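# Move the cardboard box to an empty desk or tote

## Task

Find out whether any desk in the room has nothing on it. If one does, set the cardboard box on that desk. If every desk is occupied, place the box inside the tote near the door, entirely within its rim with nothing sticking out over the edge. The foam blocks must stay exactly where they were and keep their orientation. The tote must be standing on the floor when you finish. The robot must not topple or be left leaning, or the task fails. Anything that stays in place only because the robot is holding it does not count.

## Robot and tools

Robot: TidyBot++, a mobile base 0.54 m long, 0.50 m wide and 0.38 m high, driven by four powered casters. It carries a single seven-joint arm with a two-finger gripper. The shoulder sits 0.12 m ahead of the base centre and 0.68 m above the floor. There are two cameras: base_camera, fixed on the base and looking forward and down, and wrist_camera, which looks where the hand points. At the start the arm is folded with the hand pointing down. In that pose the hand sticks out up to 0.08 m past the base front and the elbow is up to 1.15 m high.

Frames: the base frame has its origin on the floor under the base centre, x forward, y left, z up. hand_pose is reported in this frame for the point between the finger pads. Its z axis runs out along the fingers, and the fingers open along its y axis. The odometry frame is the base frame as it was at the scene start. base_odometry heading is positive to the left, from -3.142 to 3.142. It counts wheel turns, so slipping shows up as travel, and it drifts a few cm and several degrees over many moves. base_tilt is in degrees, positive when the robot leans forward or right. It has a fixed offset of about 1 degree.

execute_actions: "actions" is a list holding one action, or none. An empty list only reports the state and images. An action may have "base", "joints", or both, plus an optional "speeds". The parts start together and may finish at different times.
- "base" takes exactly one relative move, measured from the pose in the last reported state: translate_m (metres, forward positive, -2 to 2), strafe_m (metres, left positive, -2 to 2), or rotate_rad (radians, counter-clockwise from above positive, -6.3 to 6.3). None of these is a pose; each is an offset.
- "joints" holds absolute targets, keyed by name, all in radians: joint_1_rad (any angle; turns the whole arm about vertical; positive is clockwise from above, opposite to rotate_rad), joint_2_rad (shoulder, -2.249 to 2.249), joint_3_rad (any angle; upper-arm roll, nominally 3.14), joint_4_rad (elbow, -2.579 to 2.579), joint_5_rad (any angle; forearm roll), joint_6_rad (wrist, -2.099 to 2.099) and joint_7_rad (any angle; hand roll). At 1.57, with the hand pointing down, the fingers open to left and right. gripper_pos runs from 0 (open) to 1 (closed); the finger gap is about 85 x (1 - gripper_pos) mm. Any-angle joints go the short way round, so send steps smaller than half a turn for larger rotations. Tolerances for "done" are ±0.039 for joints 1-4, ±0.056 for joints 5-7 and ±0.03 for the gripper. A joint you leave out may still be driving toward its old target.
- "speeds" caps the top speed of that action only: translate_m and strafe_m 0.05 to 0.5 m/s, rotate_rad 0.1 to 1.57 rad/s. The upper values are the defaults. A base move that would need more than 8.667 s is refused. An action lasts no more than 15 s.
- "cameras" lists which images come back: base_camera, wrist_camera or all. Leaving it out or passing null means all; [] means none.
Unknown keys or out-of-range numbers cause the whole call to be refused, and nothing moves. If a result reports a stop, any later robot calls in the same reply are skipped.

wait: seconds from 0 to 10. Nothing new is commanded; it returns state and images. zoom_image: camera plus region [x0, y0, x1, y1] in pixels of that camera's latest image, at most 504 x 504. finished_scene: pass the scene number. This is final, and the goal must hold without the robot.

Arm geometry: with joint_1_rad 0, joint_3_rad 3.14 and joint_5_rad 0, the arm stays in the base's x-z plane. Measured from vertical, with forward lean positive, the upper arm (0.42 m) is at joint_2, the forearm (0.31 m) at joint_2 - joint_4, and the hand (0.31 m) at joint_2 - joint_4 - joint_6. The hand's offset from the shoulder is the sum of length x sin (forward) and length x cos (up). A downward-pointing hand can reach only about 0.94 m above the floor, and only near the base. Closed fingertips extend about 20 mm beyond the hand point.

Reading results: base_status and joint_status report how each motion ended.
- "done": the target was reached. For the base it only means the wheels turned the full amount, which may include slipping or being blocked.
- "off_target": the part stopped short and may still be pushing.
- "contact_stop" and "time_out": the part holds where it stopped.
- "joint command not followed" with a "cause:" line: the targets would have made the arm collide with itself, so they were withheld and may be retried later. "not_followed" marks the affected joints. There is no check against hitting the base.
- With a gripper target of 1, "done" means the fingers closed on nothing. "off_target" means something is held at the reading shown.
- motor_effort is a percentage of maximum, with the peak shown in brackets. It is noisy and offset.
- "ARM HIT" means the arm struck the base or itself hard.
- A torque fault freezes the arm and gripper for 10 s while the base keeps going. Limits are 104.5 N m for joints 1-4 and 51.3 N m for joints 5-7.
- "MOTOR HOT" appears from 60 °C. At 75 °C an OVER-TEMPERATURE FAULT lets the arm sink, and those keys show limit_stop_at_motor_heat; resend the targets.

Accuracy: friction and load leave the hand 1-2 cm or more off, with extra sag when carrying something. To correct, send last command + (wanted - read). While holding a load, never send the read angle back as a target. Trust the camera images over hand_pose.

Avoid: driving while the arm is caught on something high (above about 0.8 m), since that can tip the robot. Avoid sideways pushes or pulls on a raised hand, dropping or slamming objects, and hard pushes. A blocked base keeps pushing. Do not disturb the foam blocks. Finish upright and with the box resting on its own. Loose objects may occasionally be nudged by outside forces.

Each tool is called after "Emit:" as name(argument=value, ...), one argument or row to a line, values as JSON.

## Session

Emit:
execute_actions(
  actions=[],
)

Scene clock: 0.00 s.
base_odometry: x=+0.000 y=+0.000 heading=+0.000 (m, m, rad; odometry frame)
base_tilt: forward=+0.3 right=-0.4 (deg)
base_status: not commanded
joint_positions: joint_1_rad=+0.026 joint_2_rad=-0.359 joint_3_rad=+3.123 joint_4_rad=-2.516 joint_5_rad=-0.023 joint_6_rad=-0.849 joint_7_rad=+1.583 gripper_pos=+0.000
joint_status: not commanded
motor_effort: joint_1_rad=+0 joint_2_rad=-2 joint_3_rad=+0 joint_4_rad=+17 joint_5_rad=+1 joint_6_rad=+0 joint_7_rad=+0 (%)
hand_pose: x=+0.2754 y=+0.0047 z=+0.5935 quat_wxyz=(-0.005, +0.998, -0.005, +0.068) (m; base frame)
pictures: base_camera, wrist_camera
Images, in order (width x height): base_camera 644x364, wrist_camera 644x476.

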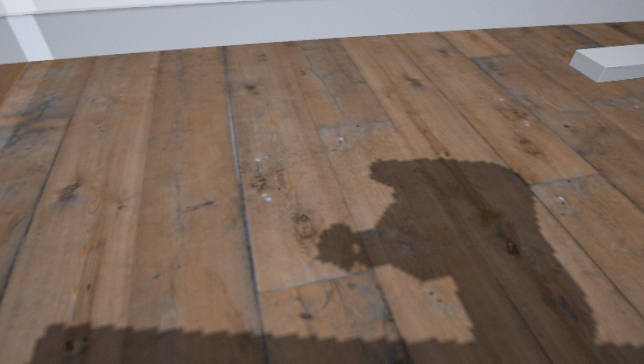

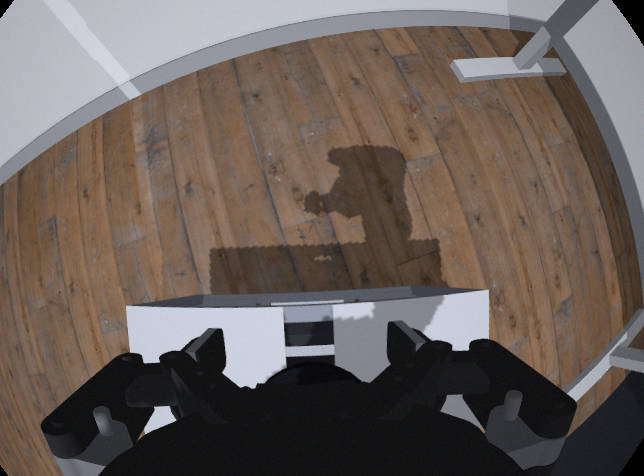

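Emit:
execute_actions(
  actions=[
    {"joints":{"joint_6_rad":0.2},"base":{"rotate_rad":-1.2}},
  ],
  cameras=["wrist_camera"],
)

Emit:
execute_actions(
  actions=[
    {"base":{"rotate_rad":-1.6}},
  ],
  cameras=["wrist_camera"],
)

Emit:
execute_actions(
  actions=[
    {"base":{"rotate_rad":-1.7}},
  ],
  cameras=["wrist_camera"],
)

Scene clock: 2.23 s.
base_odometry: x=+0.000 y=+0.000 heading=-1.200 (m, m, rad; odometry frame)
base_tilt: forward=+0.4 right=-0.4 (deg)
base_status: done
joint_positions: joint_1_rad=+0.026 joint_2_rad=-0.359 joint_3_rad=+3.123 joint_4_rad=-2.515 joint_5_rad=-0.023 joint_6_rad=+0.189 joint_7_rad=+1.583 gripper_pos=+0.000
joint_status: all done
motor_effort: joint_1_rad=+0(1) joint_2_rad=-6(6) joint_3_rad=+0(1) joint_4_rad=+21(21) joint_5_rad=+1(0) joint_6_rad=+8(7) joint_7_rad=+0(0) (%)
hand_pose: x=+0.5202 y=-0.0029 z=+0.7821 quat_wxyz=(+0.004, +0.832, -0.007, +0.554) (m; base frame)
pictures: wrist_camera
camera_calibration (this result's frames):
wrist_camera: T_world_to_cam=[[-0.0354556, -0.99913, -0.0219791, 0.0308489], [-0.4122, 0.0346555, -0.910434, 0.979667], [0.910403, -0.0232202, -0.41307, -0.0193095], [0, 0, 0, 1]] pos_world=[0.422492, -0.0035771, 0.884624]
Images, in order (width x height): wrist_camera 644x476.

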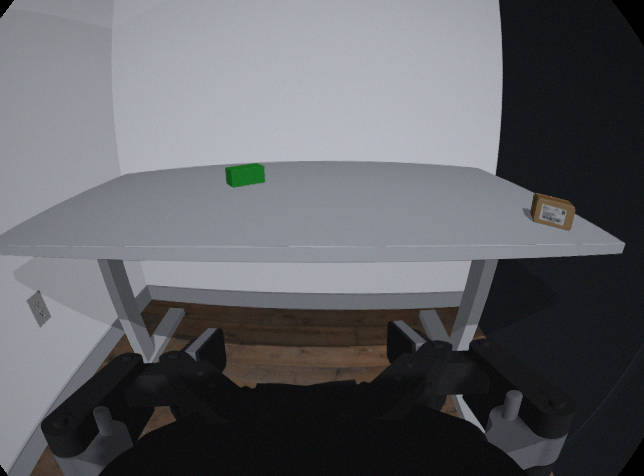

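Scene clock: 4.53 s.
base_odometry: x=+0.000 y=+0.000 heading=-2.799 (m, m, rad; odometry frame)
base_tilt: forward=+0.4 right=-0.4 (deg)
base_status: done
joint_positions: joint_1_rad=+0.026 joint_2_rad=-0.359 joint_3_rad=+3.124 joint_4_rad=-2.515 joint_5_rad=-0.023 joint_6_rad=+0.189 joint_7_rad=+1.583 gripper_pos=+0.000
joint_status: not commanded
motor_effort: joint_1_rad=+0(1) joint_2_rad=-5(6) joint_3_rad=+0(2) joint_4_rad=+21(22) joint_5_rad=+1(0) joint_6_rad=+8(7) joint_7_rad=+1(0) (%)
hand_pose: x=+0.5202 y=-0.0030 z=+0.7821 quat_wxyz=(+0.004, +0.832, -0.008, +0.554) (m; base frame)
pictures: wrist_camera
camera_calibration (this result's frames):
wrist_camera: T_world_to_cam=[[-0.0356364, -0.999122, -0.0220469, 0.0309167], [-0.412192, 0.0347918, -0.910433, 0.979666], [0.9104, -0.023357, -0.413069, -0.0193108], [0, 0, 0, 1]] pos_world=[0.422493, -0.00364588, 0.884625]
Images, in order (width x height): wrist_camera 644x476.

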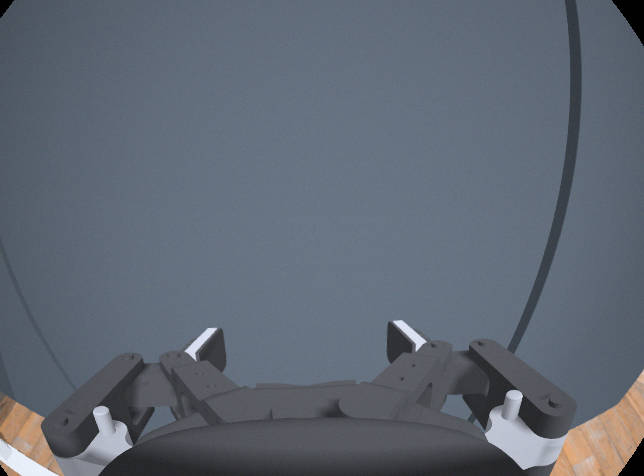

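Scene clock: 6.90 s.
base_odometry: x=+0.000 y=+0.000 heading=+1.784 (m, m, rad; odometry frame)
base_tilt: forward=+0.3 right=-0.4 (deg)
base_status: done
joint_positions: joint_1_rad=+0.026 joint_2_rad=-0.359 joint_3_rad=+3.124 joint_4_rad=-2.515 joint_5_rad=-0.023 joint_6_rad=+0.189 joint_7_rad=+1.583 gripper_pos=+0.000
joint_status: not commanded
motor_effort: joint_1_rad=+0(1) joint_2_rad=-6(6) joint_3_rad=+0(2) joint_4_rad=+21(22) joint_5_rad=+1(0) joint_6_rad=+7(7) joint_7_rad=+0(0) (%)
hand_pose: x=+0.5202 y=-0.0030 z=+0.7821 quat_wxyz=(+0.004, +0.832, -0.008, +0.554) (m; base frame)
pictures: wrist_camera
camera_calibration (this result's frames):
wrist_camera: T_world_to_cam=[[-0.0356596, -0.999121, -0.0220557, 0.0309255], [-0.412191, 0.0348094, -0.910432, 0.979666], [0.910399, -0.0233745, -0.41307, -0.0193106], [0, 0, 0, 1]] pos_world=[0.422493, -0.00365471, 0.884625]
Images, in order (width x height): wrist_camera 644x476.

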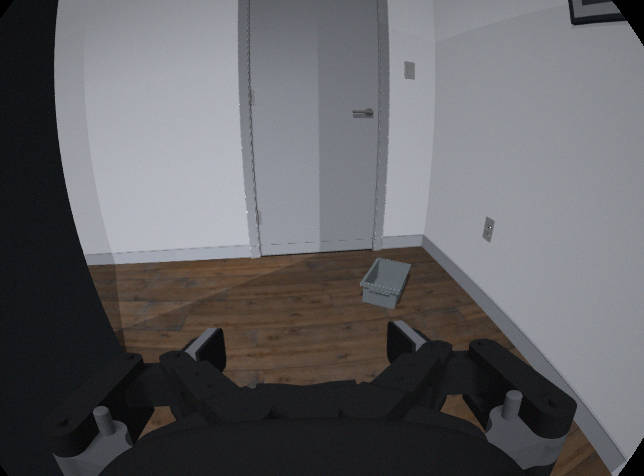

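Emit:
execute_actions(
  actions=[
    {"base":{"translate_m":1.0}},
  ],
  cameras=[],
)

Emit:
execute_actions(
  actions=[
    {"base":{"rotate_rad":1.4}},
  ],
  cameras=["wrist_camera"],
)

Scene clock: 10.40 s.
base_odometry: x=-0.211 y=+0.978 heading=+1.784 (m, m, rad; odometry frame)
base_tilt: forward=+0.4 right=-0.4 (deg)
base_status: done
joint_positions: joint_1_rad=+0.026 joint_2_rad=-0.359 joint_3_rad=+3.124 joint_4_rad=-2.515 joint_5_rad=-0.023 joint_6_rad=+0.189 joint_7_rad=+1.583 gripper_pos=+0.000
joint_status: not commanded
motor_effort: joint_1_rad=+0(0) joint_2_rad=-6(8) joint_3_rad=+0(1) joint_4_rad=+22(23) joint_5_rad=+1(1) joint_6_rad=+8(8) joint_7_rad=+0(0) (%)
hand_pose: x=+0.5202 y=-0.0030 z=+0.7821 quat_wxyz=(+0.004, +0.832, -0.008, +0.554) (m; base frame)
pictures: none
No camera images: the call's "cameras" was empty. Leave "cameras" out to get every camera's image.

Scene clock: 12.57 s.
base_odometry: x=-0.211 y=+0.978 heading=-3.100 (m, m, rad; odometry frame)
base_tilt: forward=+0.3 right=-0.3 (deg)
base_status: done
joint_positions: joint_1_rad=+0.026 joint_2_rad=-0.359 joint_3_rad=+3.123 joint_4_rad=-2.515 joint_5_rad=-0.023 joint_6_rad=+0.189 joint_7_rad=+1.583 gripper_pos=+0.000
joint_status: not commanded
motor_effort: joint_1_rad=+0(1) joint_2_rad=-5(7) joint_3_rad=+0(1) joint_4_rad=+22(22) joint_5_rad=+0(0) joint_6_rad=+8(8) joint_7_rad=+0(0) (%)
hand_pose: x=+0.5202 y=-0.0029 z=+0.7821 quat_wxyz=(+0.004, +0.832, -0.007, +0.554) (m; base frame)
pictures: wrist_camera
camera_calibration (this result's frames):
wrist_camera: T_world_to_cam=[[-0.0353894, -0.999132, -0.0219538, 0.0308237], [-0.412215, 0.0346054, -0.910429, 0.979665], [0.910399, -0.0231698, -0.413083, -0.0192995], [0, 0, 0, 1]] pos_world=[0.422494, -0.00355189, 0.884619]
Images, in order (width x height): wrist_camera 644x476.

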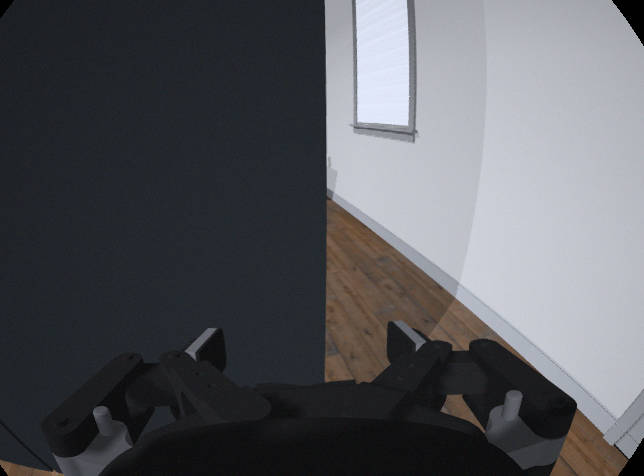

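Emit:
execute_actions(
  actions=[
    {"base":{"strafe_m":-0.45}},
  ],
)

Scene clock: 14.90 s.
base_odometry: x=-0.230 y=+1.428 heading=-3.099 (m, m, rad; odometry frame)
base_tilt: forward=+0.3 right=-0.3 (deg)
base_status: done
joint_positions: joint_1_rad=+0.026 joint_2_rad=-0.359 joint_3_rad=+3.124 joint_4_rad=-2.515 joint_5_rad=-0.023 joint_6_rad=+0.189 joint_7_rad=+1.583 gripper_pos=+0.000
joint_status: not commanded
motor_effort: joint_1_rad=+0(0) joint_2_rad=-5(6) joint_3_rad=+1(2) joint_4_rad=+22(22) joint_5_rad=+0(0) joint_6_rad=+7(8) joint_7_rad=+0(0) (%)
hand_pose: x=+0.5202 y=-0.0030 z=+0.7821 quat_wxyz=(+0.004, +0.832, -0.008, +0.554) (m; base frame)
pictures: base_camera, wrist_camera
camera_calibration (this result's frames):
wrist_camera: T_world_to_cam=[[-0.0356673, -0.99912, -0.0220584, 0.0309283], [-0.412203, 0.0348154, -0.910427, 0.979664], [0.910394, -0.0233799, -0.413082, -0.0193018], [0, 0, 0, 1]] pos_world=[0.422496, -0.0036576, 0.884621]
Images, in order (width x height): base_camera 644x364, wrist_camera 644x476.

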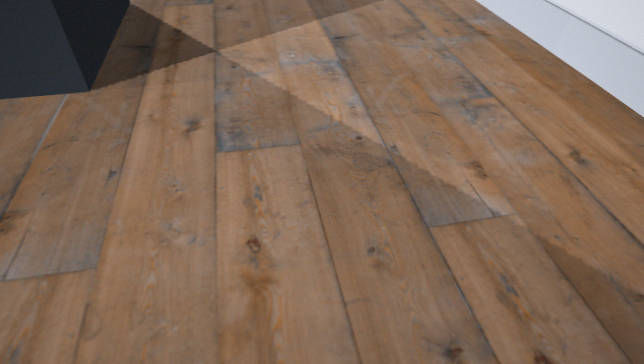

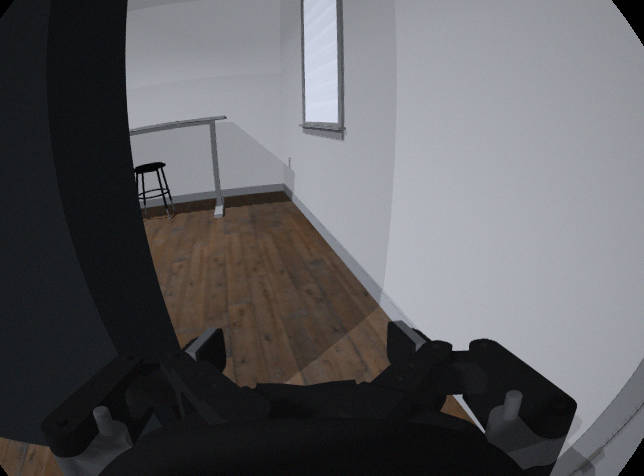

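Emit:
execute_actions(
  actions=[
    {"base":{"rotate_rad":0.2},"joints":{"joint_2_rad":0,"joint_4_rad":-1.0,"joint_6_rad":-0.8}},
  ],
  cameras=[],
)

Emit:
execute_actions(
  actions=[
    {"base":{"translate_m":1.8}},
  ],
)

Scene clock: 17.80 s.
base_odometry: x=-0.230 y=+1.428 heading=-2.899 (m, m, rad; odometry frame)
base_tilt: forward=+0.4 right=-0.4 (deg)
base_status: done
joint_positions: joint_1_rad=+0.026 joint_2_rad=-0.023 joint_3_rad=+3.124 joint_4_rad=-1.020 joint_5_rad=-0.023 joint_6_rad=-0.765 joint_7_rad=+1.583 gripper_pos=+0.000
joint_status: all done
motor_effort: joint_1_rad=+0(1) joint_2_rad=-19(18) joint_3_rad=+0(1) joint_4_rad=+22(25) joint_5_rad=+0(0) joint_6_rad=+8(9) joint_7_rad=+0(1) (%)
hand_pose: x=+0.6790 y=+0.0020 z=+1.2135 quat_wxyz=(-0.005, +0.772, +0.000, +0.636) (m; base frame)
pictures: none
No camera images: the call's "cameras" was empty. Leave "cameras" out to get every camera's image.

Scene clock: 26.20 s.
TORQUE WARNING: joint_2_rad reached its warning level (56.7 N m).
base_odometry: x=-0.878 y=+1.265 heading=-2.871 (m, m, rad; odometry frame)
base_tilt: forward=+0.4 right=-0.4 (deg)
base_status: translate_m time_out (by the wheels' count: +0.668 of +1.800)
joint_positions: joint_1_rad=+0.027 joint_2_rad=+0.009 joint_3_rad=+3.119 joint_4_rad=-1.014 joint_5_rad=-0.021 joint_6_rad=-0.775 joint_7_rad=+1.583 gripper_pos=+0.000
joint_status: not commanded
motor_effort: joint_1_rad=+1(13) joint_2_rad=-21(41) joint_3_rad=+1(12) joint_4_rad=+22(31) joint_5_rad=+0(3) joint_6_rad=+8(10) joint_7_rad=+0(1) (%)
hand_pose: x=+0.6943 y=+0.0030 z=+1.1961 quat_wxyz=(-0.005, +0.783, +0.001, +0.622) (m; base frame)
pictures: base_camera, wrist_camera
camera_calibration (this result's frames):
wrist_camera: T_world_to_cam=[[-0.00616476, -0.999544, -0.0295614, 0.0408278], [-0.254054, 0.0301575, -0.96672, 1.38574], [0.96717, 0.00155059, -0.254124, -0.236256], [0, 0, 0, 1]] pos_world=[0.580805, -0.000615038, 1.28079]
Images, in order (width x height): base_camera 644x364, wrist_camera 644x476.

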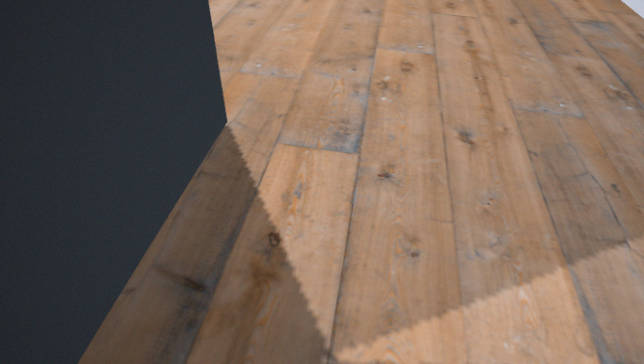

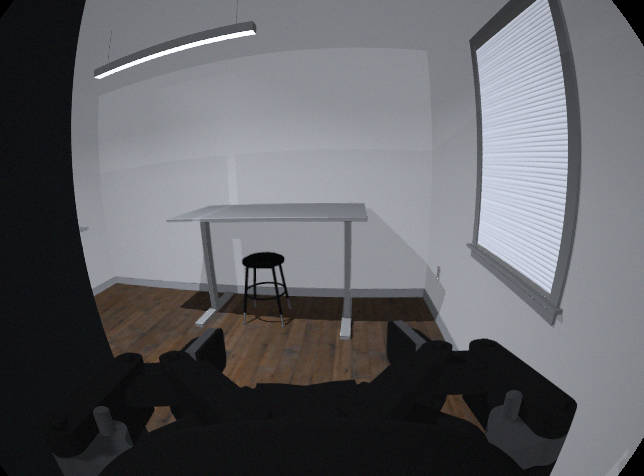

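Emit:
execute_actions(
  actions=[
    {"base":{"rotate_rad":-0.25}},
  ],
  cameras=[],
)

Emit:
execute_actions(
  actions=[
    {"base":{"strafe_m":-0.2}},
  ],
  cameras=["base_camera"],
)

Emit:
execute_actions(
  actions=[
    {"base":{"translate_m":1.0}},
  ],
  cameras=[],
)

Emit:
execute_actions(
  actions=[
    {"base":{"rotate_rad":0.6}},
  ],
)

Scene clock: 29.17 s.
base_odometry: x=-0.868 y=+1.266 heading=-2.963 (m, m, rad; odometry frame)
base_tilt: forward=+0.3 right=-0.3 (deg)
base_status: rotate_rad time_out (by the wheels' count: -0.091 of -0.250)
joint_positions: joint_1_rad=+0.027 joint_2_rad=+0.009 joint_3_rad=+3.121 joint_4_rad=-1.014 joint_5_rad=-0.021 joint_6_rad=-0.775 joint_7_rad=+1.583 gripper_pos=+0.000
joint_status: not commanded
motor_effort: joint_1_rad=-1(7) joint_2_rad=-20(28) joint_3_rad=+0(7) joint_4_rad=+22(24) joint_5_rad=+0(2) joint_6_rad=+8(9) joint_7_rad=+0(1) (%)
hand_pose: x=+0.6940 y=+0.0017 z=+1.1965 quat_wxyz=(-0.004, +0.783, +0.001, +0.623) (m; base frame)
pictures: none
No camera images: the call's "cameras" was empty. Leave "cameras" out to get every camera's image.

not run: a stop came earlier in this reply.

not run: a stop came earlier in this reply.

not run: a stop came earlier in this reply.

Emit:
execute_actions(
  actions=[
    {"base":{"strafe_m":-0.2}},
  ],
  cameras=[],
)

Emit:
execute_actions(
  actions=[
    {"base":{"rotate_rad":-0.2}},
  ],
)

Scene clock: 30.87 s.
base_odometry: x=-0.904 y=+1.463 heading=-2.963 (m, m, rad; odometry frame)
base_tilt: forward=+0.3 right=-0.4 (deg)
base_status: done
joint_positions: joint_1_rad=+0.027 joint_2_rad=+0.009 joint_3_rad=+3.125 joint_4_rad=-1.014 joint_5_rad=-0.021 joint_6_rad=-0.775 joint_7_rad=+1.583 gripper_pos=+0.000
joint_status: not commanded
motor_effort: joint_1_rad=+0(3) joint_2_rad=-20(22) joint_3_rad=+0(2) joint_4_rad=+22(23) joint_5_rad=+0(0) joint_6_rad=+8(9) joint_7_rad=+0(0) (%)
hand_pose: x=+0.6941 y=-0.0004 z=+1.1965 quat_wxyz=(-0.003, +0.783, -0.001, +0.623) (m; base frame)
pictures: none
No camera images: the call's "cameras" was empty. Leave "cameras" out to get every camera's image.

Scene clock: 31.87 s.
base_odometry: x=-0.904 y=+1.463 heading=+3.120 (m, m, rad; odometry frame)
base_tilt: forward=+0.4 right=-0.4 (deg)
base_status: done
joint_positions: joint_1_rad=+0.028 joint_2_rad=+0.009 joint_3_rad=+3.129 joint_4_rad=-1.014 joint_5_rad=-0.021 joint_6_rad=-0.775 joint_7_rad=+1.583 gripper_pos=+0.000
joint_status: not commanded
motor_effort: joint_1_rad=+0(3) joint_2_rad=-20(22) joint_3_rad=+0(3) joint_4_rad=+22(23) joint_5_rad=+1(0) joint_6_rad=+8(8) joint_7_rad=+0(0) (%)
hand_pose: x=+0.6941 y=-0.0030 z=+1.1965 quat_wxyz=(-0.002, +0.783, -0.003, +0.623) (m; base frame)
pictures: base_camera, wrist_camera
camera_calibration (this result's frames):
wrist_camera: T_world_to_cam=[[-0.0167387, -0.999426, -0.0294604, 0.0420141], [-0.253293, 0.032742, -0.966835, 1.38584], [0.967245, -0.00872151, -0.253695, -0.236551], [0, 0, 0, 1]] pos_world=[0.580529, -0.00544814, 1.2811]
Images, in order (width x height): base_camera 644x364, wrist_camera 644x476.

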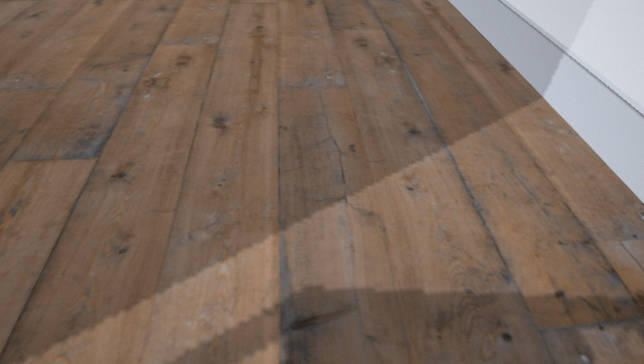

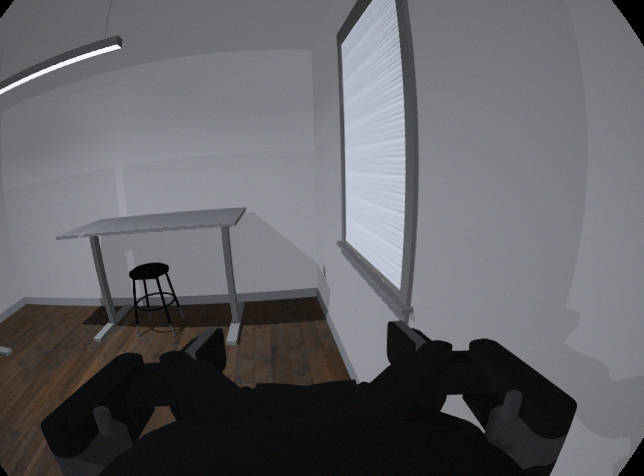

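Emit:
execute_actions(
  actions=[
    {"base":{"translate_m":1.0}},
  ],
  cameras=[],
)

Emit:
execute_actions(
  actions=[
    {"base":{"rotate_rad":0.7}},
  ],
  cameras=["wrist_camera"],
)

Scene clock: 35.33 s.
base_odometry: x=-1.904 y=+1.486 heading=+3.119 (m, m, rad; odometry frame)
base_tilt: forward=+0.4 right=-0.3 (deg)
base_status: done
joint_positions: joint_1_rad=+0.028 joint_2_rad=+0.005 joint_3_rad=+3.129 joint_4_rad=-1.014 joint_5_rad=-0.021 joint_6_rad=-0.775 joint_7_rad=+1.583 gripper_pos=+0.000
joint_status: not commanded
motor_effort: joint_1_rad=+0(1) joint_2_rad=-21(24) joint_3_rad=+0(1) joint_4_rad=+22(23) joint_5_rad=+1(0) joint_6_rad=+8(9) joint_7_rad=-1(0) (%)
hand_pose: x=+0.6920 y=-0.0029 z=+1.1989 quat_wxyz=(-0.002, +0.781, -0.003, +0.624) (m; base frame)
pictures: none
No camera images: the call's "cameras" was empty. Leave "cameras" out to get every camera's image.

Scene clock: 37.00 s.
base_odometry: x=-1.904 y=+1.486 heading=-2.464 (m, m, rad; odometry frame)
base_tilt: forward=+0.4 right=-0.3 (deg)
base_status: done
joint_positions: joint_1_rad=+0.027 joint_2_rad=+0.005 joint_3_rad=+3.119 joint_4_rad=-1.014 joint_5_rad=-0.021 joint_6_rad=-0.775 joint_7_rad=+1.583 gripper_pos=+0.000
joint_status: not commanded
motor_effort: joint_1_rad=+0(3) joint_2_rad=-20(23) joint_3_rad=+0(3) joint_4_rad=+22(23) joint_5_rad=+0(0) joint_6_rad=+8(8) joint_7_rad=+0(0) (%)
hand_pose: x=+0.6919 y=+0.0031 z=+1.1989 quat_wxyz=(-0.005, +0.781, +0.001, +0.624) (m; base frame)
pictures: wrist_camera
camera_calibration (this result's frames):
wrist_camera: T_world_to_cam=[[-0.00608735, -0.999547, -0.0294613, 0.0407491], [-0.249671, 0.0300479, -0.967864, 1.38608], [0.968312, 0.0014639, -0.249741, -0.239271], [0, 0, 0, 1]] pos_world=[0.578002, -0.000568091, 1.28299]
Images, in order (width x height): wrist_camera 644x476.

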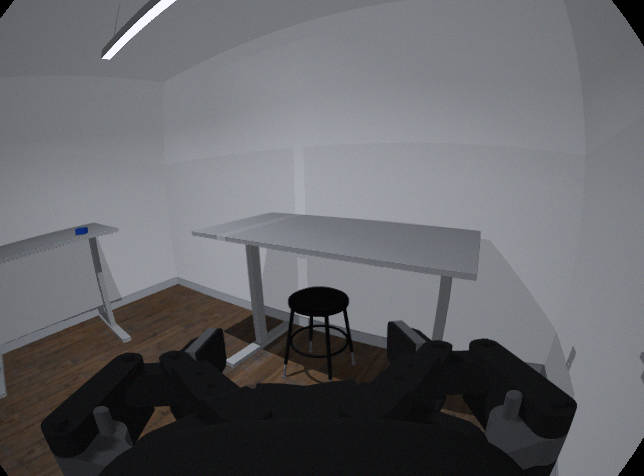

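Emit:
execute_actions(
  actions=[
    {"base":{"rotate_rad":2.44},"joints":{"joint_2_rad":-0.36,"joint_4_rad":-2.5,"joint_6_rad":0.2}},
  ],
)

Scene clock: 40.33 s.
TORQUE WARNING: joint_3_rad reached its warning level (56.7 N m).
base_odometry: x=-1.904 y=+1.486 heading=-0.024 (m, m, rad; odometry frame)
base_tilt: forward=+0.4 right=-0.4 (deg)
base_status: done
joint_positions: joint_1_rad=+0.011 joint_2_rad=-0.341 joint_3_rad=+3.111 joint_4_rad=-2.480 joint_5_rad=-0.012 joint_6_rad=+0.165 joint_7_rad=+1.582 gripper_pos=+0.000
joint_status: all done
motor_effort: joint_1_rad=+0(50) joint_2_rad=-6(22) joint_3_rad=+1(50) joint_4_rad=+22(24) joint_5_rad=+0(7) joint_6_rad=+7(9) joint_7_rad=+0(2) (%)
hand_pose: x=+0.5293 y=+0.0088 z=+0.7872 quat_wxyz=(+0.000, +0.834, +0.009, +0.551) (m; base frame)
pictures: base_camera, wrist_camera
camera_calibration (this result's frames):
wrist_camera: T_world_to_cam=[[-0.00369337, -0.999944, -0.00992808, 0.0167135], [-0.418876, 0.0105622, -0.907982, 0.989491], [0.908036, 0.000805122, -0.418892, -0.0195562], [0, 0, 0, 1]] pos_world=[0.432294, 0.00627711, 0.890414]
Images, in order (width x height): base_camera 644x364, wrist_camera 644x476.

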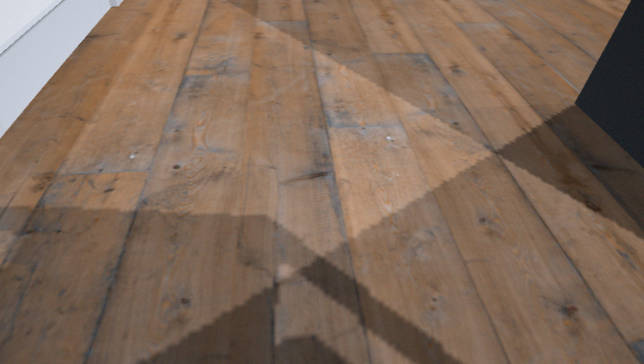

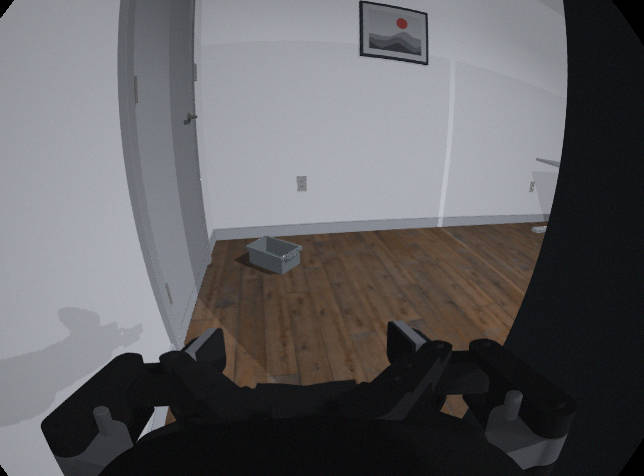

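Emit:
execute_actions(
  actions=[
    {"base":{"rotate_rad":0.1},"joints":{"joint_6_rad":-0.5}},
  ],
  cameras=[],
)

Emit:
execute_actions(
  actions=[
    {"base":{"translate_m":1.9}},
  ],
  cameras=[],
)

Emit:
execute_actions(
  actions=[
    {"base":{"rotate_rad":-1.7},"joints":{"joint_6_rad":0.2}},
  ],
  cameras=[],
)

Emit:
execute_actions(
  actions=[
    {"base":{"translate_m":1.0}},
  ],
)

Scene clock: 41.83 s.
base_odometry: x=-1.904 y=+1.486 heading=+0.075 (m, m, rad; odometry frame)
base_tilt: forward=+0.4 right=-0.4 (deg)
base_status: done
joint_positions: joint_1_rad=+0.011 joint_2_rad=-0.343 joint_3_rad=+3.116 joint_4_rad=-2.488 joint_5_rad=-0.012 joint_6_rad=-0.487 joint_7_rad=+1.582 gripper_pos=+0.000
joint_status: all done
motor_effort: joint_1_rad=+0(1) joint_2_rad=-4(6) joint_3_rad=+0(2) joint_4_rad=+19(22) joint_5_rad=+1(0) joint_6_rad=+4(6) joint_7_rad=+0(0) (%)
hand_pose: x=+0.3929 y=+0.0063 z=+0.6353 quat_wxyz=(+0.000, +0.968, +0.009, +0.252) (m; base frame)
pictures: none
No camera images: the call's "cameras" was empty. Leave "cameras" out to get every camera's image.

Scene clock: 47.00 s.
base_odometry: x=-0.009 y=+1.631 heading=+0.076 (m, m, rad; odometry frame)
base_tilt: forward=+0.4 right=-0.4 (deg)
base_status: done
joint_positions: joint_1_rad=+0.011 joint_2_rad=-0.347 joint_3_rad=+3.116 joint_4_rad=-2.488 joint_5_rad=-0.012 joint_6_rad=-0.487 joint_7_rad=+1.582 gripper_pos=+0.000
joint_status: not commanded
motor_effort: joint_1_rad=+0(0) joint_2_rad=-4(6) joint_3_rad=+0(0) joint_4_rad=+19(20) joint_5_rad=+1(0) joint_6_rad=+4(5) joint_7_rad=-1(0) (%)
hand_pose: x=+0.3931 y=+0.0063 z=+0.6364 quat_wxyz=(+0.000, +0.967, +0.009, +0.254) (m; base frame)
pictures: none
No camera images: the call's "cameras" was empty. Leave "cameras" out to get every camera's image.

Scene clock: 49.37 s.
base_odometry: x=-0.009 y=+1.631 heading=-1.624 (m, m, rad; odometry frame)
base_tilt: forward=+0.3 right=-0.3 (deg)
base_status: done
joint_positions: joint_1_rad=+0.011 joint_2_rad=-0.347 joint_3_rad=+3.118 joint_4_rad=-2.491 joint_5_rad=-0.012 joint_6_rad=+0.189 joint_7_rad=+1.582 gripper_pos=+0.000
joint_status: all done
motor_effort: joint_1_rad=+0(1) joint_2_rad=-6(7) joint_3_rad=+0(2) joint_4_rad=+22(22) joint_5_rad=+1(1) joint_6_rad=+7(7) joint_7_rad=+0(0) (%)
hand_pose: x=+0.5283 y=+0.0058 z=+0.7901 quat_wxyz=(+0.001, +0.829, +0.006, +0.559) (m; base frame)
pictures: none
No camera images: the call's "cameras" was empty. Leave "cameras" out to get every camera's image.

Scene clock: 52.73 s.
base_odometry: x=-0.063 y=+0.632 heading=-1.624 (m, m, rad; odometry frame)
base_tilt: forward=+0.3 right=-0.3 (deg)
base_status: done
joint_positions: joint_1_rad=+0.011 joint_2_rad=-0.349 joint_3_rad=+3.118 joint_4_rad=-2.491 joint_5_rad=-0.012 joint_6_rad=+0.189 joint_7_rad=+1.582 gripper_pos=+0.000
joint_status: not commanded
motor_effort: joint_1_rad=+0(0) joint_2_rad=-6(8) joint_3_rad=+1(1) joint_4_rad=+22(22) joint_5_rad=+0(1) joint_6_rad=+8(9) joint_7_rad=+0(0) (%)
hand_pose: x=+0.5281 y=+0.0058 z=+0.7910 quat_wxyz=(+0.001, +0.829, +0.006, +0.560) (m; base frame)
pictures: base_camera, wrist_camera
camera_calibration (this result's frames):
wrist_camera: T_world_to_cam=[[-0.0101896, -0.999872, -0.0123529, 0.0190599], [-0.400318, 0.0153993, -0.916247, 0.989191], [0.91632, -0.00439107, -0.400423, -0.035767], [0, 0, 0, 1]] pos_world=[0.428959, 0.00366747, 0.892257]
Images, in order (width x height): base_camera 644x364, wrist_camera 644x476.

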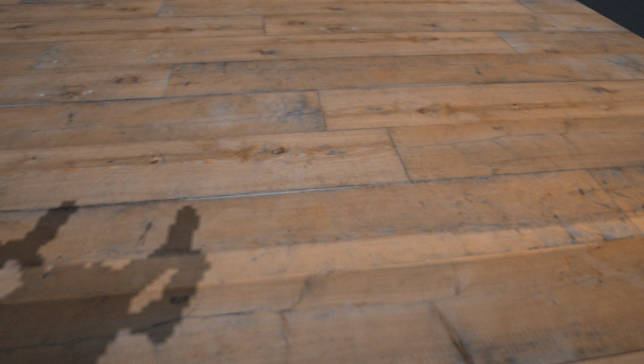

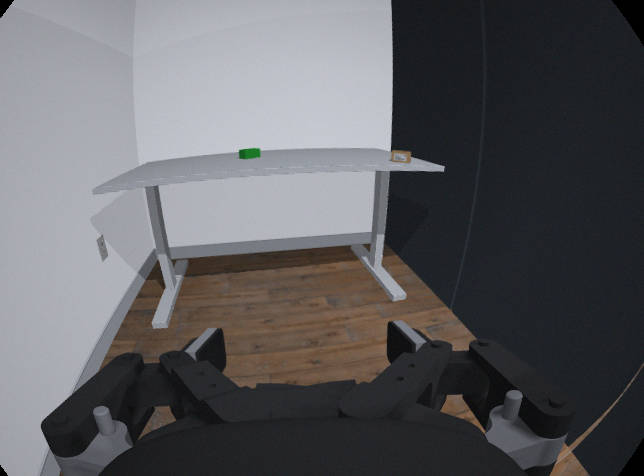

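Emit:
execute_actions(
  actions=[
    {"base":{"strafe_m":-0.15},"joints":{"joint_2_rad":0.1,"joint_4_rad":-1.3,"joint_6_rad":-0.9}},
  ],
  cameras=[],
)

Emit:
execute_actions(
  actions=[
    {"base":{"translate_m":0.7}},
  ],
)

Scene clock: 55.37 s.
base_odometry: x=-0.213 y=+0.640 heading=-1.624 (m, m, rad; odometry frame)
base_tilt: forward=+0.3 right=-0.4 (deg)
base_status: done
joint_positions: joint_1_rad=+0.011 joint_2_rad=+0.080 joint_3_rad=+3.121 joint_4_rad=-1.321 joint_5_rad=-0.012 joint_6_rad=-0.866 joint_7_rad=+1.582 gripper_pos=+0.000
joint_status: all done
motor_effort: joint_1_rad=+0(0) joint_2_rad=-24(24) joint_3_rad=+0(2) joint_4_rad=+24(25) joint_5_rad=+1(0) joint_6_rad=+6(9) joint_7_rad=+0(0) (%)
hand_pose: x=+0.7010 y=+0.0090 z=+0.9547 quat_wxyz=(-0.006, +0.906, +0.007, +0.423) (m; base frame)
pictures: none
No camera images: the call's "cameras" was empty. Leave "cameras" out to get every camera's image.

Scene clock: 58.13 s.
base_odometry: x=-0.251 y=-0.060 heading=-1.625 (m, m, rad; odometry frame)
base_tilt: forward=+0.4 right=-0.4 (deg)
base_status: done
joint_positions: joint_1_rad=+0.011 joint_2_rad=+0.092 joint_3_rad=+3.121 joint_4_rad=-1.319 joint_5_rad=-0.012 joint_6_rad=-0.870 joint_7_rad=+1.582 gripper_pos=+0.000
joint_status: not commanded
motor_effort: joint_1_rad=+0(0) joint_2_rad=-25(27) joint_3_rad=+0(0) joint_4_rad=+23(25) joint_5_rad=+0(0) joint_6_rad=+6(7) joint_7_rad=+0(0) (%)
hand_pose: x=+0.7039 y=+0.0090 z=+0.9477 quat_wxyz=(-0.006, +0.909, +0.007, +0.417) (m; base frame)
pictures: base_camera, wrist_camera
camera_calibration (this result's frames):
wrist_camera: T_world_to_cam=[[-0.00564115, -0.999806, -0.0188928, 0.0289798], [-0.67451, 0.0177523, -0.738052, 1.22713], [0.738244, 0.00857994, -0.674479, 0.250793], [0, 0, 0, 1]] pos_world=[0.642731, 0.0050379, 1.07539]
Images, in order (width x height): base_camera 644x364, wrist_camera 644x476.

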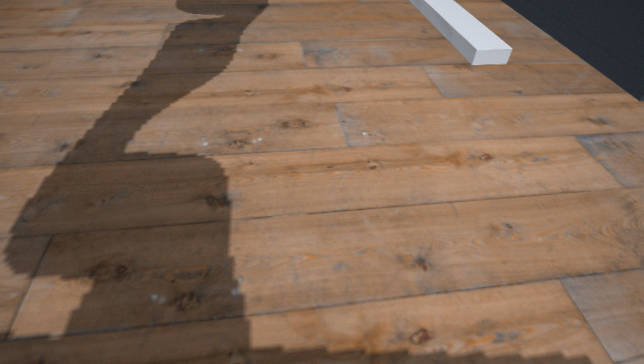

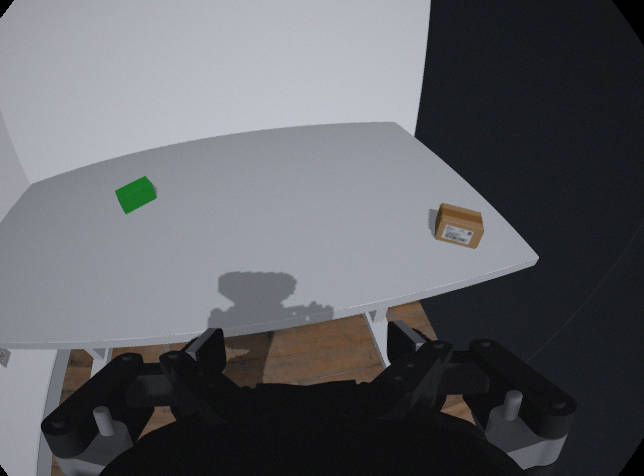

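Emit:
execute_actions(
  actions=[
    {"joints":{"joint_1_rad":0.63,"joint_2_rad":0.5,"joint_4_rad":-0.69,"joint_6_rad":-1.92,"joint_7_rad":0.5},"base":{"translate_m":-0.1}},
  ],
  cameras=[],
)

Emit:
execute_actions(
  actions=[
    {"base":{"translate_m":0.55},"speeds":{"translate_m":0.25}},
  ],
)

Scene clock: 60.50 s.
base_odometry: x=-0.245 y=+0.040 heading=-1.625 (m, m, rad; odometry frame)
base_tilt: forward=+0.4 right=-0.4 (deg)
base_status: done
joint_positions: joint_1_rad=+0.613 joint_2_rad=+0.489 joint_3_rad=+3.121 joint_4_rad=-0.714 joint_5_rad=-0.012 joint_6_rad=-1.889 joint_7_rad=+0.528 gripper_pos=+0.000
joint_status: all done
motor_effort: joint_1_rad=+0(2) joint_2_rad=-35(36) joint_3_rad=+0(1) joint_4_rad=+19(24) joint_5_rad=+1(0) joint_6_rad=+0(6) joint_7_rad=+0(1) (%)
hand_pose: x=+0.5401 y=-0.2809 z=+0.8558 quat_wxyz=(-0.016, +0.684, -0.729, +0.022) (m; base frame)
pictures: none
No camera images: the call's "cameras" was empty. Leave "cameras" out to get every camera's image.

Scene clock: 63.57 s.
base_odometry: x=-0.275 y=-0.509 heading=-1.624 (m, m, rad; odometry frame)
base_tilt: forward=+0.4 right=-0.4 (deg)
base_status: done
joint_positions: joint_1_rad=+0.614 joint_2_rad=+0.492 joint_3_rad=+3.121 joint_4_rad=-0.712 joint_5_rad=-0.012 joint_6_rad=-1.889 joint_7_rad=+0.528 gripper_pos=+0.000
joint_status: not commanded
motor_effort: joint_1_rad=+0(2) joint_2_rad=-35(37) joint_3_rad=+0(1) joint_4_rad=+19(19) joint_5_rad=+1(1) joint_6_rad=+0(1) joint_7_rad=+0(0) (%)
hand_pose: x=+0.5402 y=-0.2820 z=+0.8547 quat_wxyz=(-0.016, +0.683, -0.729, +0.021) (m; base frame)
pictures: base_camera, wrist_camera
camera_calibration (this result's frames):
wrist_camera: T_world_to_cam=[[-0.99492, 0.0909063, -0.0432552, 0.598185], [0.0898965, 0.995644, 0.0247499, 0.264165], [0.0453167, 0.0207357, -0.998757, 0.966365], [0, 0, 0, 1]] pos_world=[0.527606, -0.337432, 0.984501]
Images, in order (width x height): base_camera 644x364, wrist_camera 644x476.

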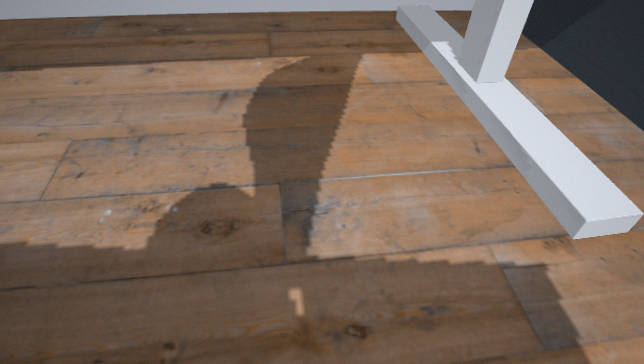

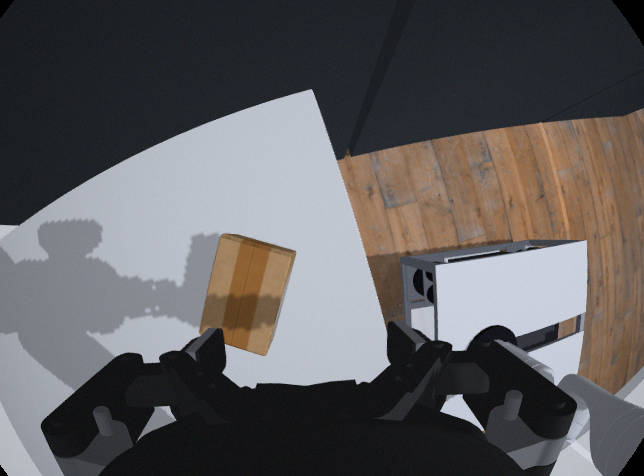

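Emit:
execute_actions(
  actions=[
    {"base":{"translate_m":0.05},"joints":{"joint_7_rad":0.26}},
  ],
  cameras=["wrist_camera"],
)

Scene clock: 64.77 s.
base_odometry: x=-0.277 y=-0.559 heading=-1.624 (m, m, rad; odometry frame)
base_tilt: forward=+0.4 right=-0.3 (deg)
base_status: done
joint_positions: joint_1_rad=+0.615 joint_2_rad=+0.497 joint_3_rad=+3.121 joint_4_rad=-0.712 joint_5_rad=-0.012 joint_6_rad=-1.890 joint_7_rad=+0.272 gripper_pos=+0.000
joint_status: all done
motor_effort: joint_1_rad=+0(2) joint_2_rad=-36(38) joint_3_rad=+0(1) joint_4_rad=+19(19) joint_5_rad=+1(1) joint_6_rad=-1(1) joint_7_rad=+0(0) (%)
hand_pose: x=+0.5407 y=-0.2828 z=+0.8523 quat_wxyz=(-0.017, +0.585, -0.811, +0.017) (m; base frame)
pictures: wrist_camera
camera_calibration (this result's frames):
wrist_camera: T_world_to_cam=[[-0.939384, 0.34074, -0.0381246, 0.634933], [0.339306, 0.939848, 0.0394734, 0.101727], [0.0492814, 0.0241448, -0.998493, 0.962535], [0, 0, 0, 1]] pos_world=[0.514495, -0.335195, 0.981276]
Images, in order (width x height): wrist_camera 644x476.

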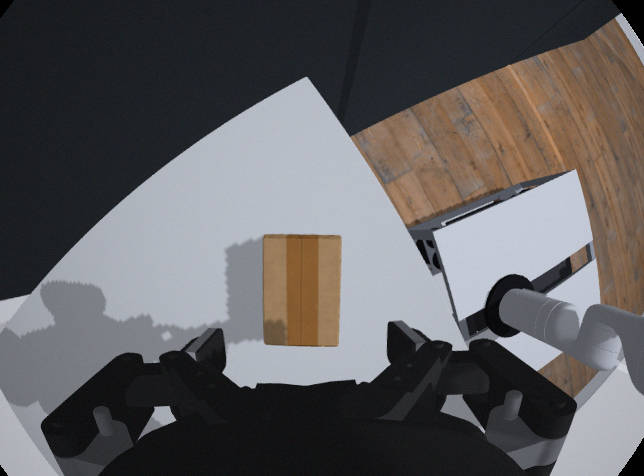

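Emit:
execute_actions(
  actions=[
    {"joints":{"joint_2_rad":0.47,"joint_4_rad":-1.03,"joint_6_rad":-1.62}},
  ],
)

Scene clock: 66.37 s.
base_odometry: x=-0.277 y=-0.559 heading=-1.624 (m, m, rad; odometry frame)
base_tilt: forward=+0.4 right=-0.3 (deg)
base_status: not commanded
joint_positions: joint_1_rad=+0.615 joint_2_rad=+0.491 joint_3_rad=+3.121 joint_4_rad=-1.010 joint_5_rad=-0.012 joint_6_rad=-1.653 joint_7_rad=+0.272 gripper_pos=+0.000
joint_status: all done
motor_effort: joint_1_rad=+0(0) joint_2_rad=-35(37) joint_3_rad=+0(1) joint_4_rad=+19(20) joint_5_rad=+2(0) joint_6_rad=-1(0) joint_7_rad=+0(0) (%)
hand_pose: x=+0.5414 y=-0.2819 z=+0.7634 quat_wxyz=(-0.008, +0.584, -0.812, -0.010) (m; base frame)
pictures: base_camera, wrist_camera
camera_calibration (this result's frames):
wrist_camera: T_world_to_cam=[[-0.939124, 0.343166, 0.0168488, 0.590421], [0.343569, 0.937577, 0.0539375, 0.0902172], [0.00271249, 0.0564427, -0.998402, 0.907946], [0, 0, 0, 1]] pos_world=[0.52102, -0.338445, 0.891681]
Images, in order (width x height): base_camera 644x364, wrist_camera 644x476.

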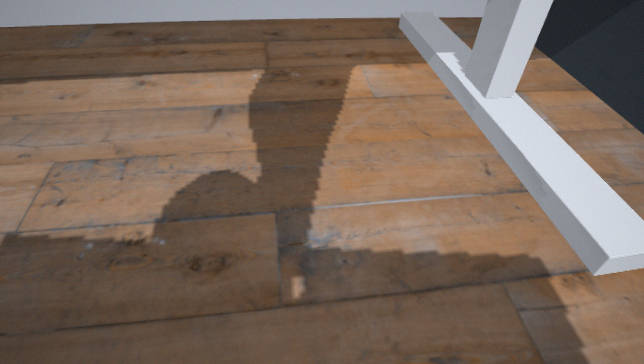

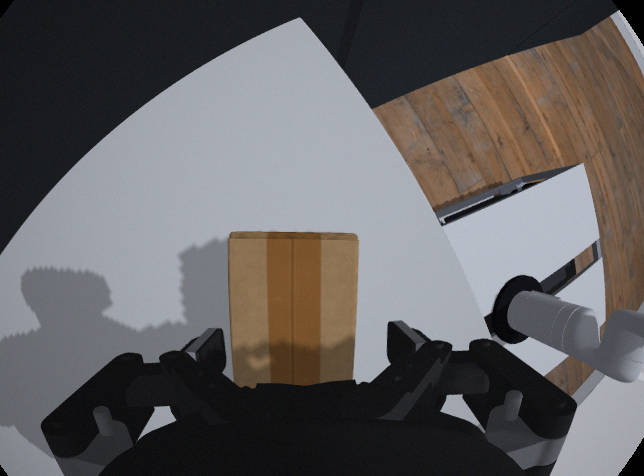

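Emit:
execute_actions(
  actions=[
    {"base":{"translate_m":0.006}},
  ],
  cameras=[],
)

Emit:
execute_actions(
  actions=[
    {"joints":{"joint_2_rad":0.47,"joint_4_rad":-1.16,"joint_6_rad":-1.5}},
  ],
  cameras=["wrist_camera"],
)

Emit:
execute_actions(
  actions=[
    {"joints":{"gripper_pos":1}},
  ],
  cameras=["wrist_camera"],
)

Scene clock: 67.10 s.
base_odometry: x=-0.278 y=-0.565 heading=-1.624 (m, m, rad; odometry frame)
base_tilt: forward=+0.4 right=-0.4 (deg)
base_status: done
joint_positions: joint_1_rad=+0.615 joint_2_rad=+0.488 joint_3_rad=+3.121 joint_4_rad=-1.010 joint_5_rad=-0.012 joint_6_rad=-1.652 joint_7_rad=+0.272 gripper_pos=+0.000
joint_status: not commanded
motor_effort: joint_1_rad=+0(3) joint_2_rad=-35(38) joint_3_rad=-1(2) joint_4_rad=+19(20) joint_5_rad=+0(1) joint_6_rad=-1(1) joint_7_rad=+0(0) (%)
hand_pose: x=+0.5413 y=-0.2819 z=+0.7653 quat_wxyz=(-0.009, +0.583, -0.812, -0.008) (m; base frame)
pictures: none
No camera images: the call's "cameras" was empty. Leave "cameras" out to get every camera's image.

Scene clock: 68.10 s.
base_odometry: x=-0.278 y=-0.565 heading=-1.624 (m, m, rad; odometry frame)
base_tilt: forward=+0.4 right=-0.3 (deg)
base_status: not commanded
joint_positions: joint_1_rad=+0.615 joint_2_rad=+0.482 joint_3_rad=+3.121 joint_4_rad=-1.140 joint_5_rad=-0.012 joint_6_rad=-1.533 joint_7_rad=+0.272 gripper_pos=+0.000
joint_status: all done
motor_effort: joint_1_rad=+0(1) joint_2_rad=-35(37) joint_3_rad=-1(1) joint_4_rad=+19(20) joint_5_rad=+1(0) joint_6_rad=-1(1) joint_7_rad=+0(0) (%)
hand_pose: x=+0.5389 y=-0.2798 z=+0.7273 quat_wxyz=(-0.008, +0.583, -0.812, -0.010) (m; base frame)
pictures: wrist_camera
camera_calibration (this result's frames):
wrist_camera: T_world_to_cam=[[-0.938605, 0.344543, 0.0175994, 0.587516], [0.344986, 0.937055, 0.0539707, 0.0900926], [0.00210365, 0.0567287, -0.998387, 0.872215], [0, 0, 0, 1]] pos_world=[0.518531, -0.336326, 0.855606]
Images, in order (width x height): wrist_camera 644x476.

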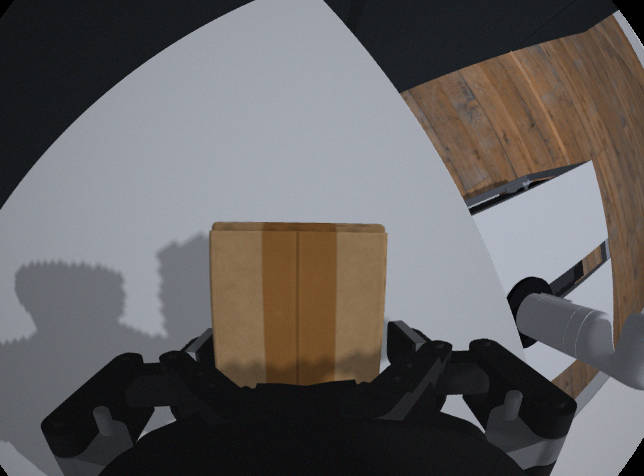

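Scene clock: 69.20 s.
base_odometry: x=-0.278 y=-0.565 heading=-1.624 (m, m, rad; odometry frame)
base_tilt: forward=+0.4 right=-0.3 (deg)
base_status: not commanded
joint_positions: joint_1_rad=+0.615 joint_2_rad=+0.466 joint_3_rad=+3.121 joint_4_rad=-1.143 joint_5_rad=-0.012 joint_6_rad=-1.527 joint_7_rad=+0.272 gripper_pos=+0.343
joint_status: gripper_pos off_target (ended at +0.343, target +1.000)
motor_effort: joint_1_rad=+0(1) joint_2_rad=-33(35) joint_3_rad=-1(1) joint_4_rad=+18(20) joint_5_rad=+0(1) joint_6_rad=-1(3) joint_7_rad=+0(0) (%)
hand_pose: x=+0.5389 y=-0.2797 z=+0.7344 quat_wxyz=(-0.011, +0.583, -0.812, -0.001) (m; base frame)
pictures: wrist_camera
camera_calibration (this result's frames):
wrist_camera: T_world_to_cam=[[-0.938702, 0.344728, -0.00049691, 0.60077], [0.344289, 0.937576, 0.0491534, 0.0937444], [0.0174105, 0.0459694, -0.998791, 0.868271], [0, 0, 0, 1]] pos_world=[0.516552, -0.334909, 0.862912]
Images, in order (width x height): wrist_camera 644x476.

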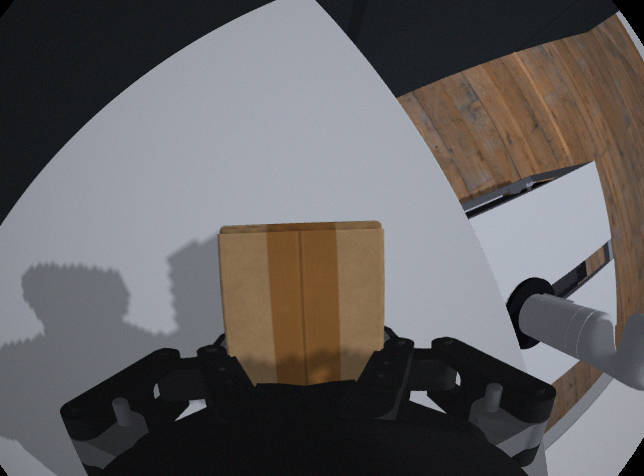

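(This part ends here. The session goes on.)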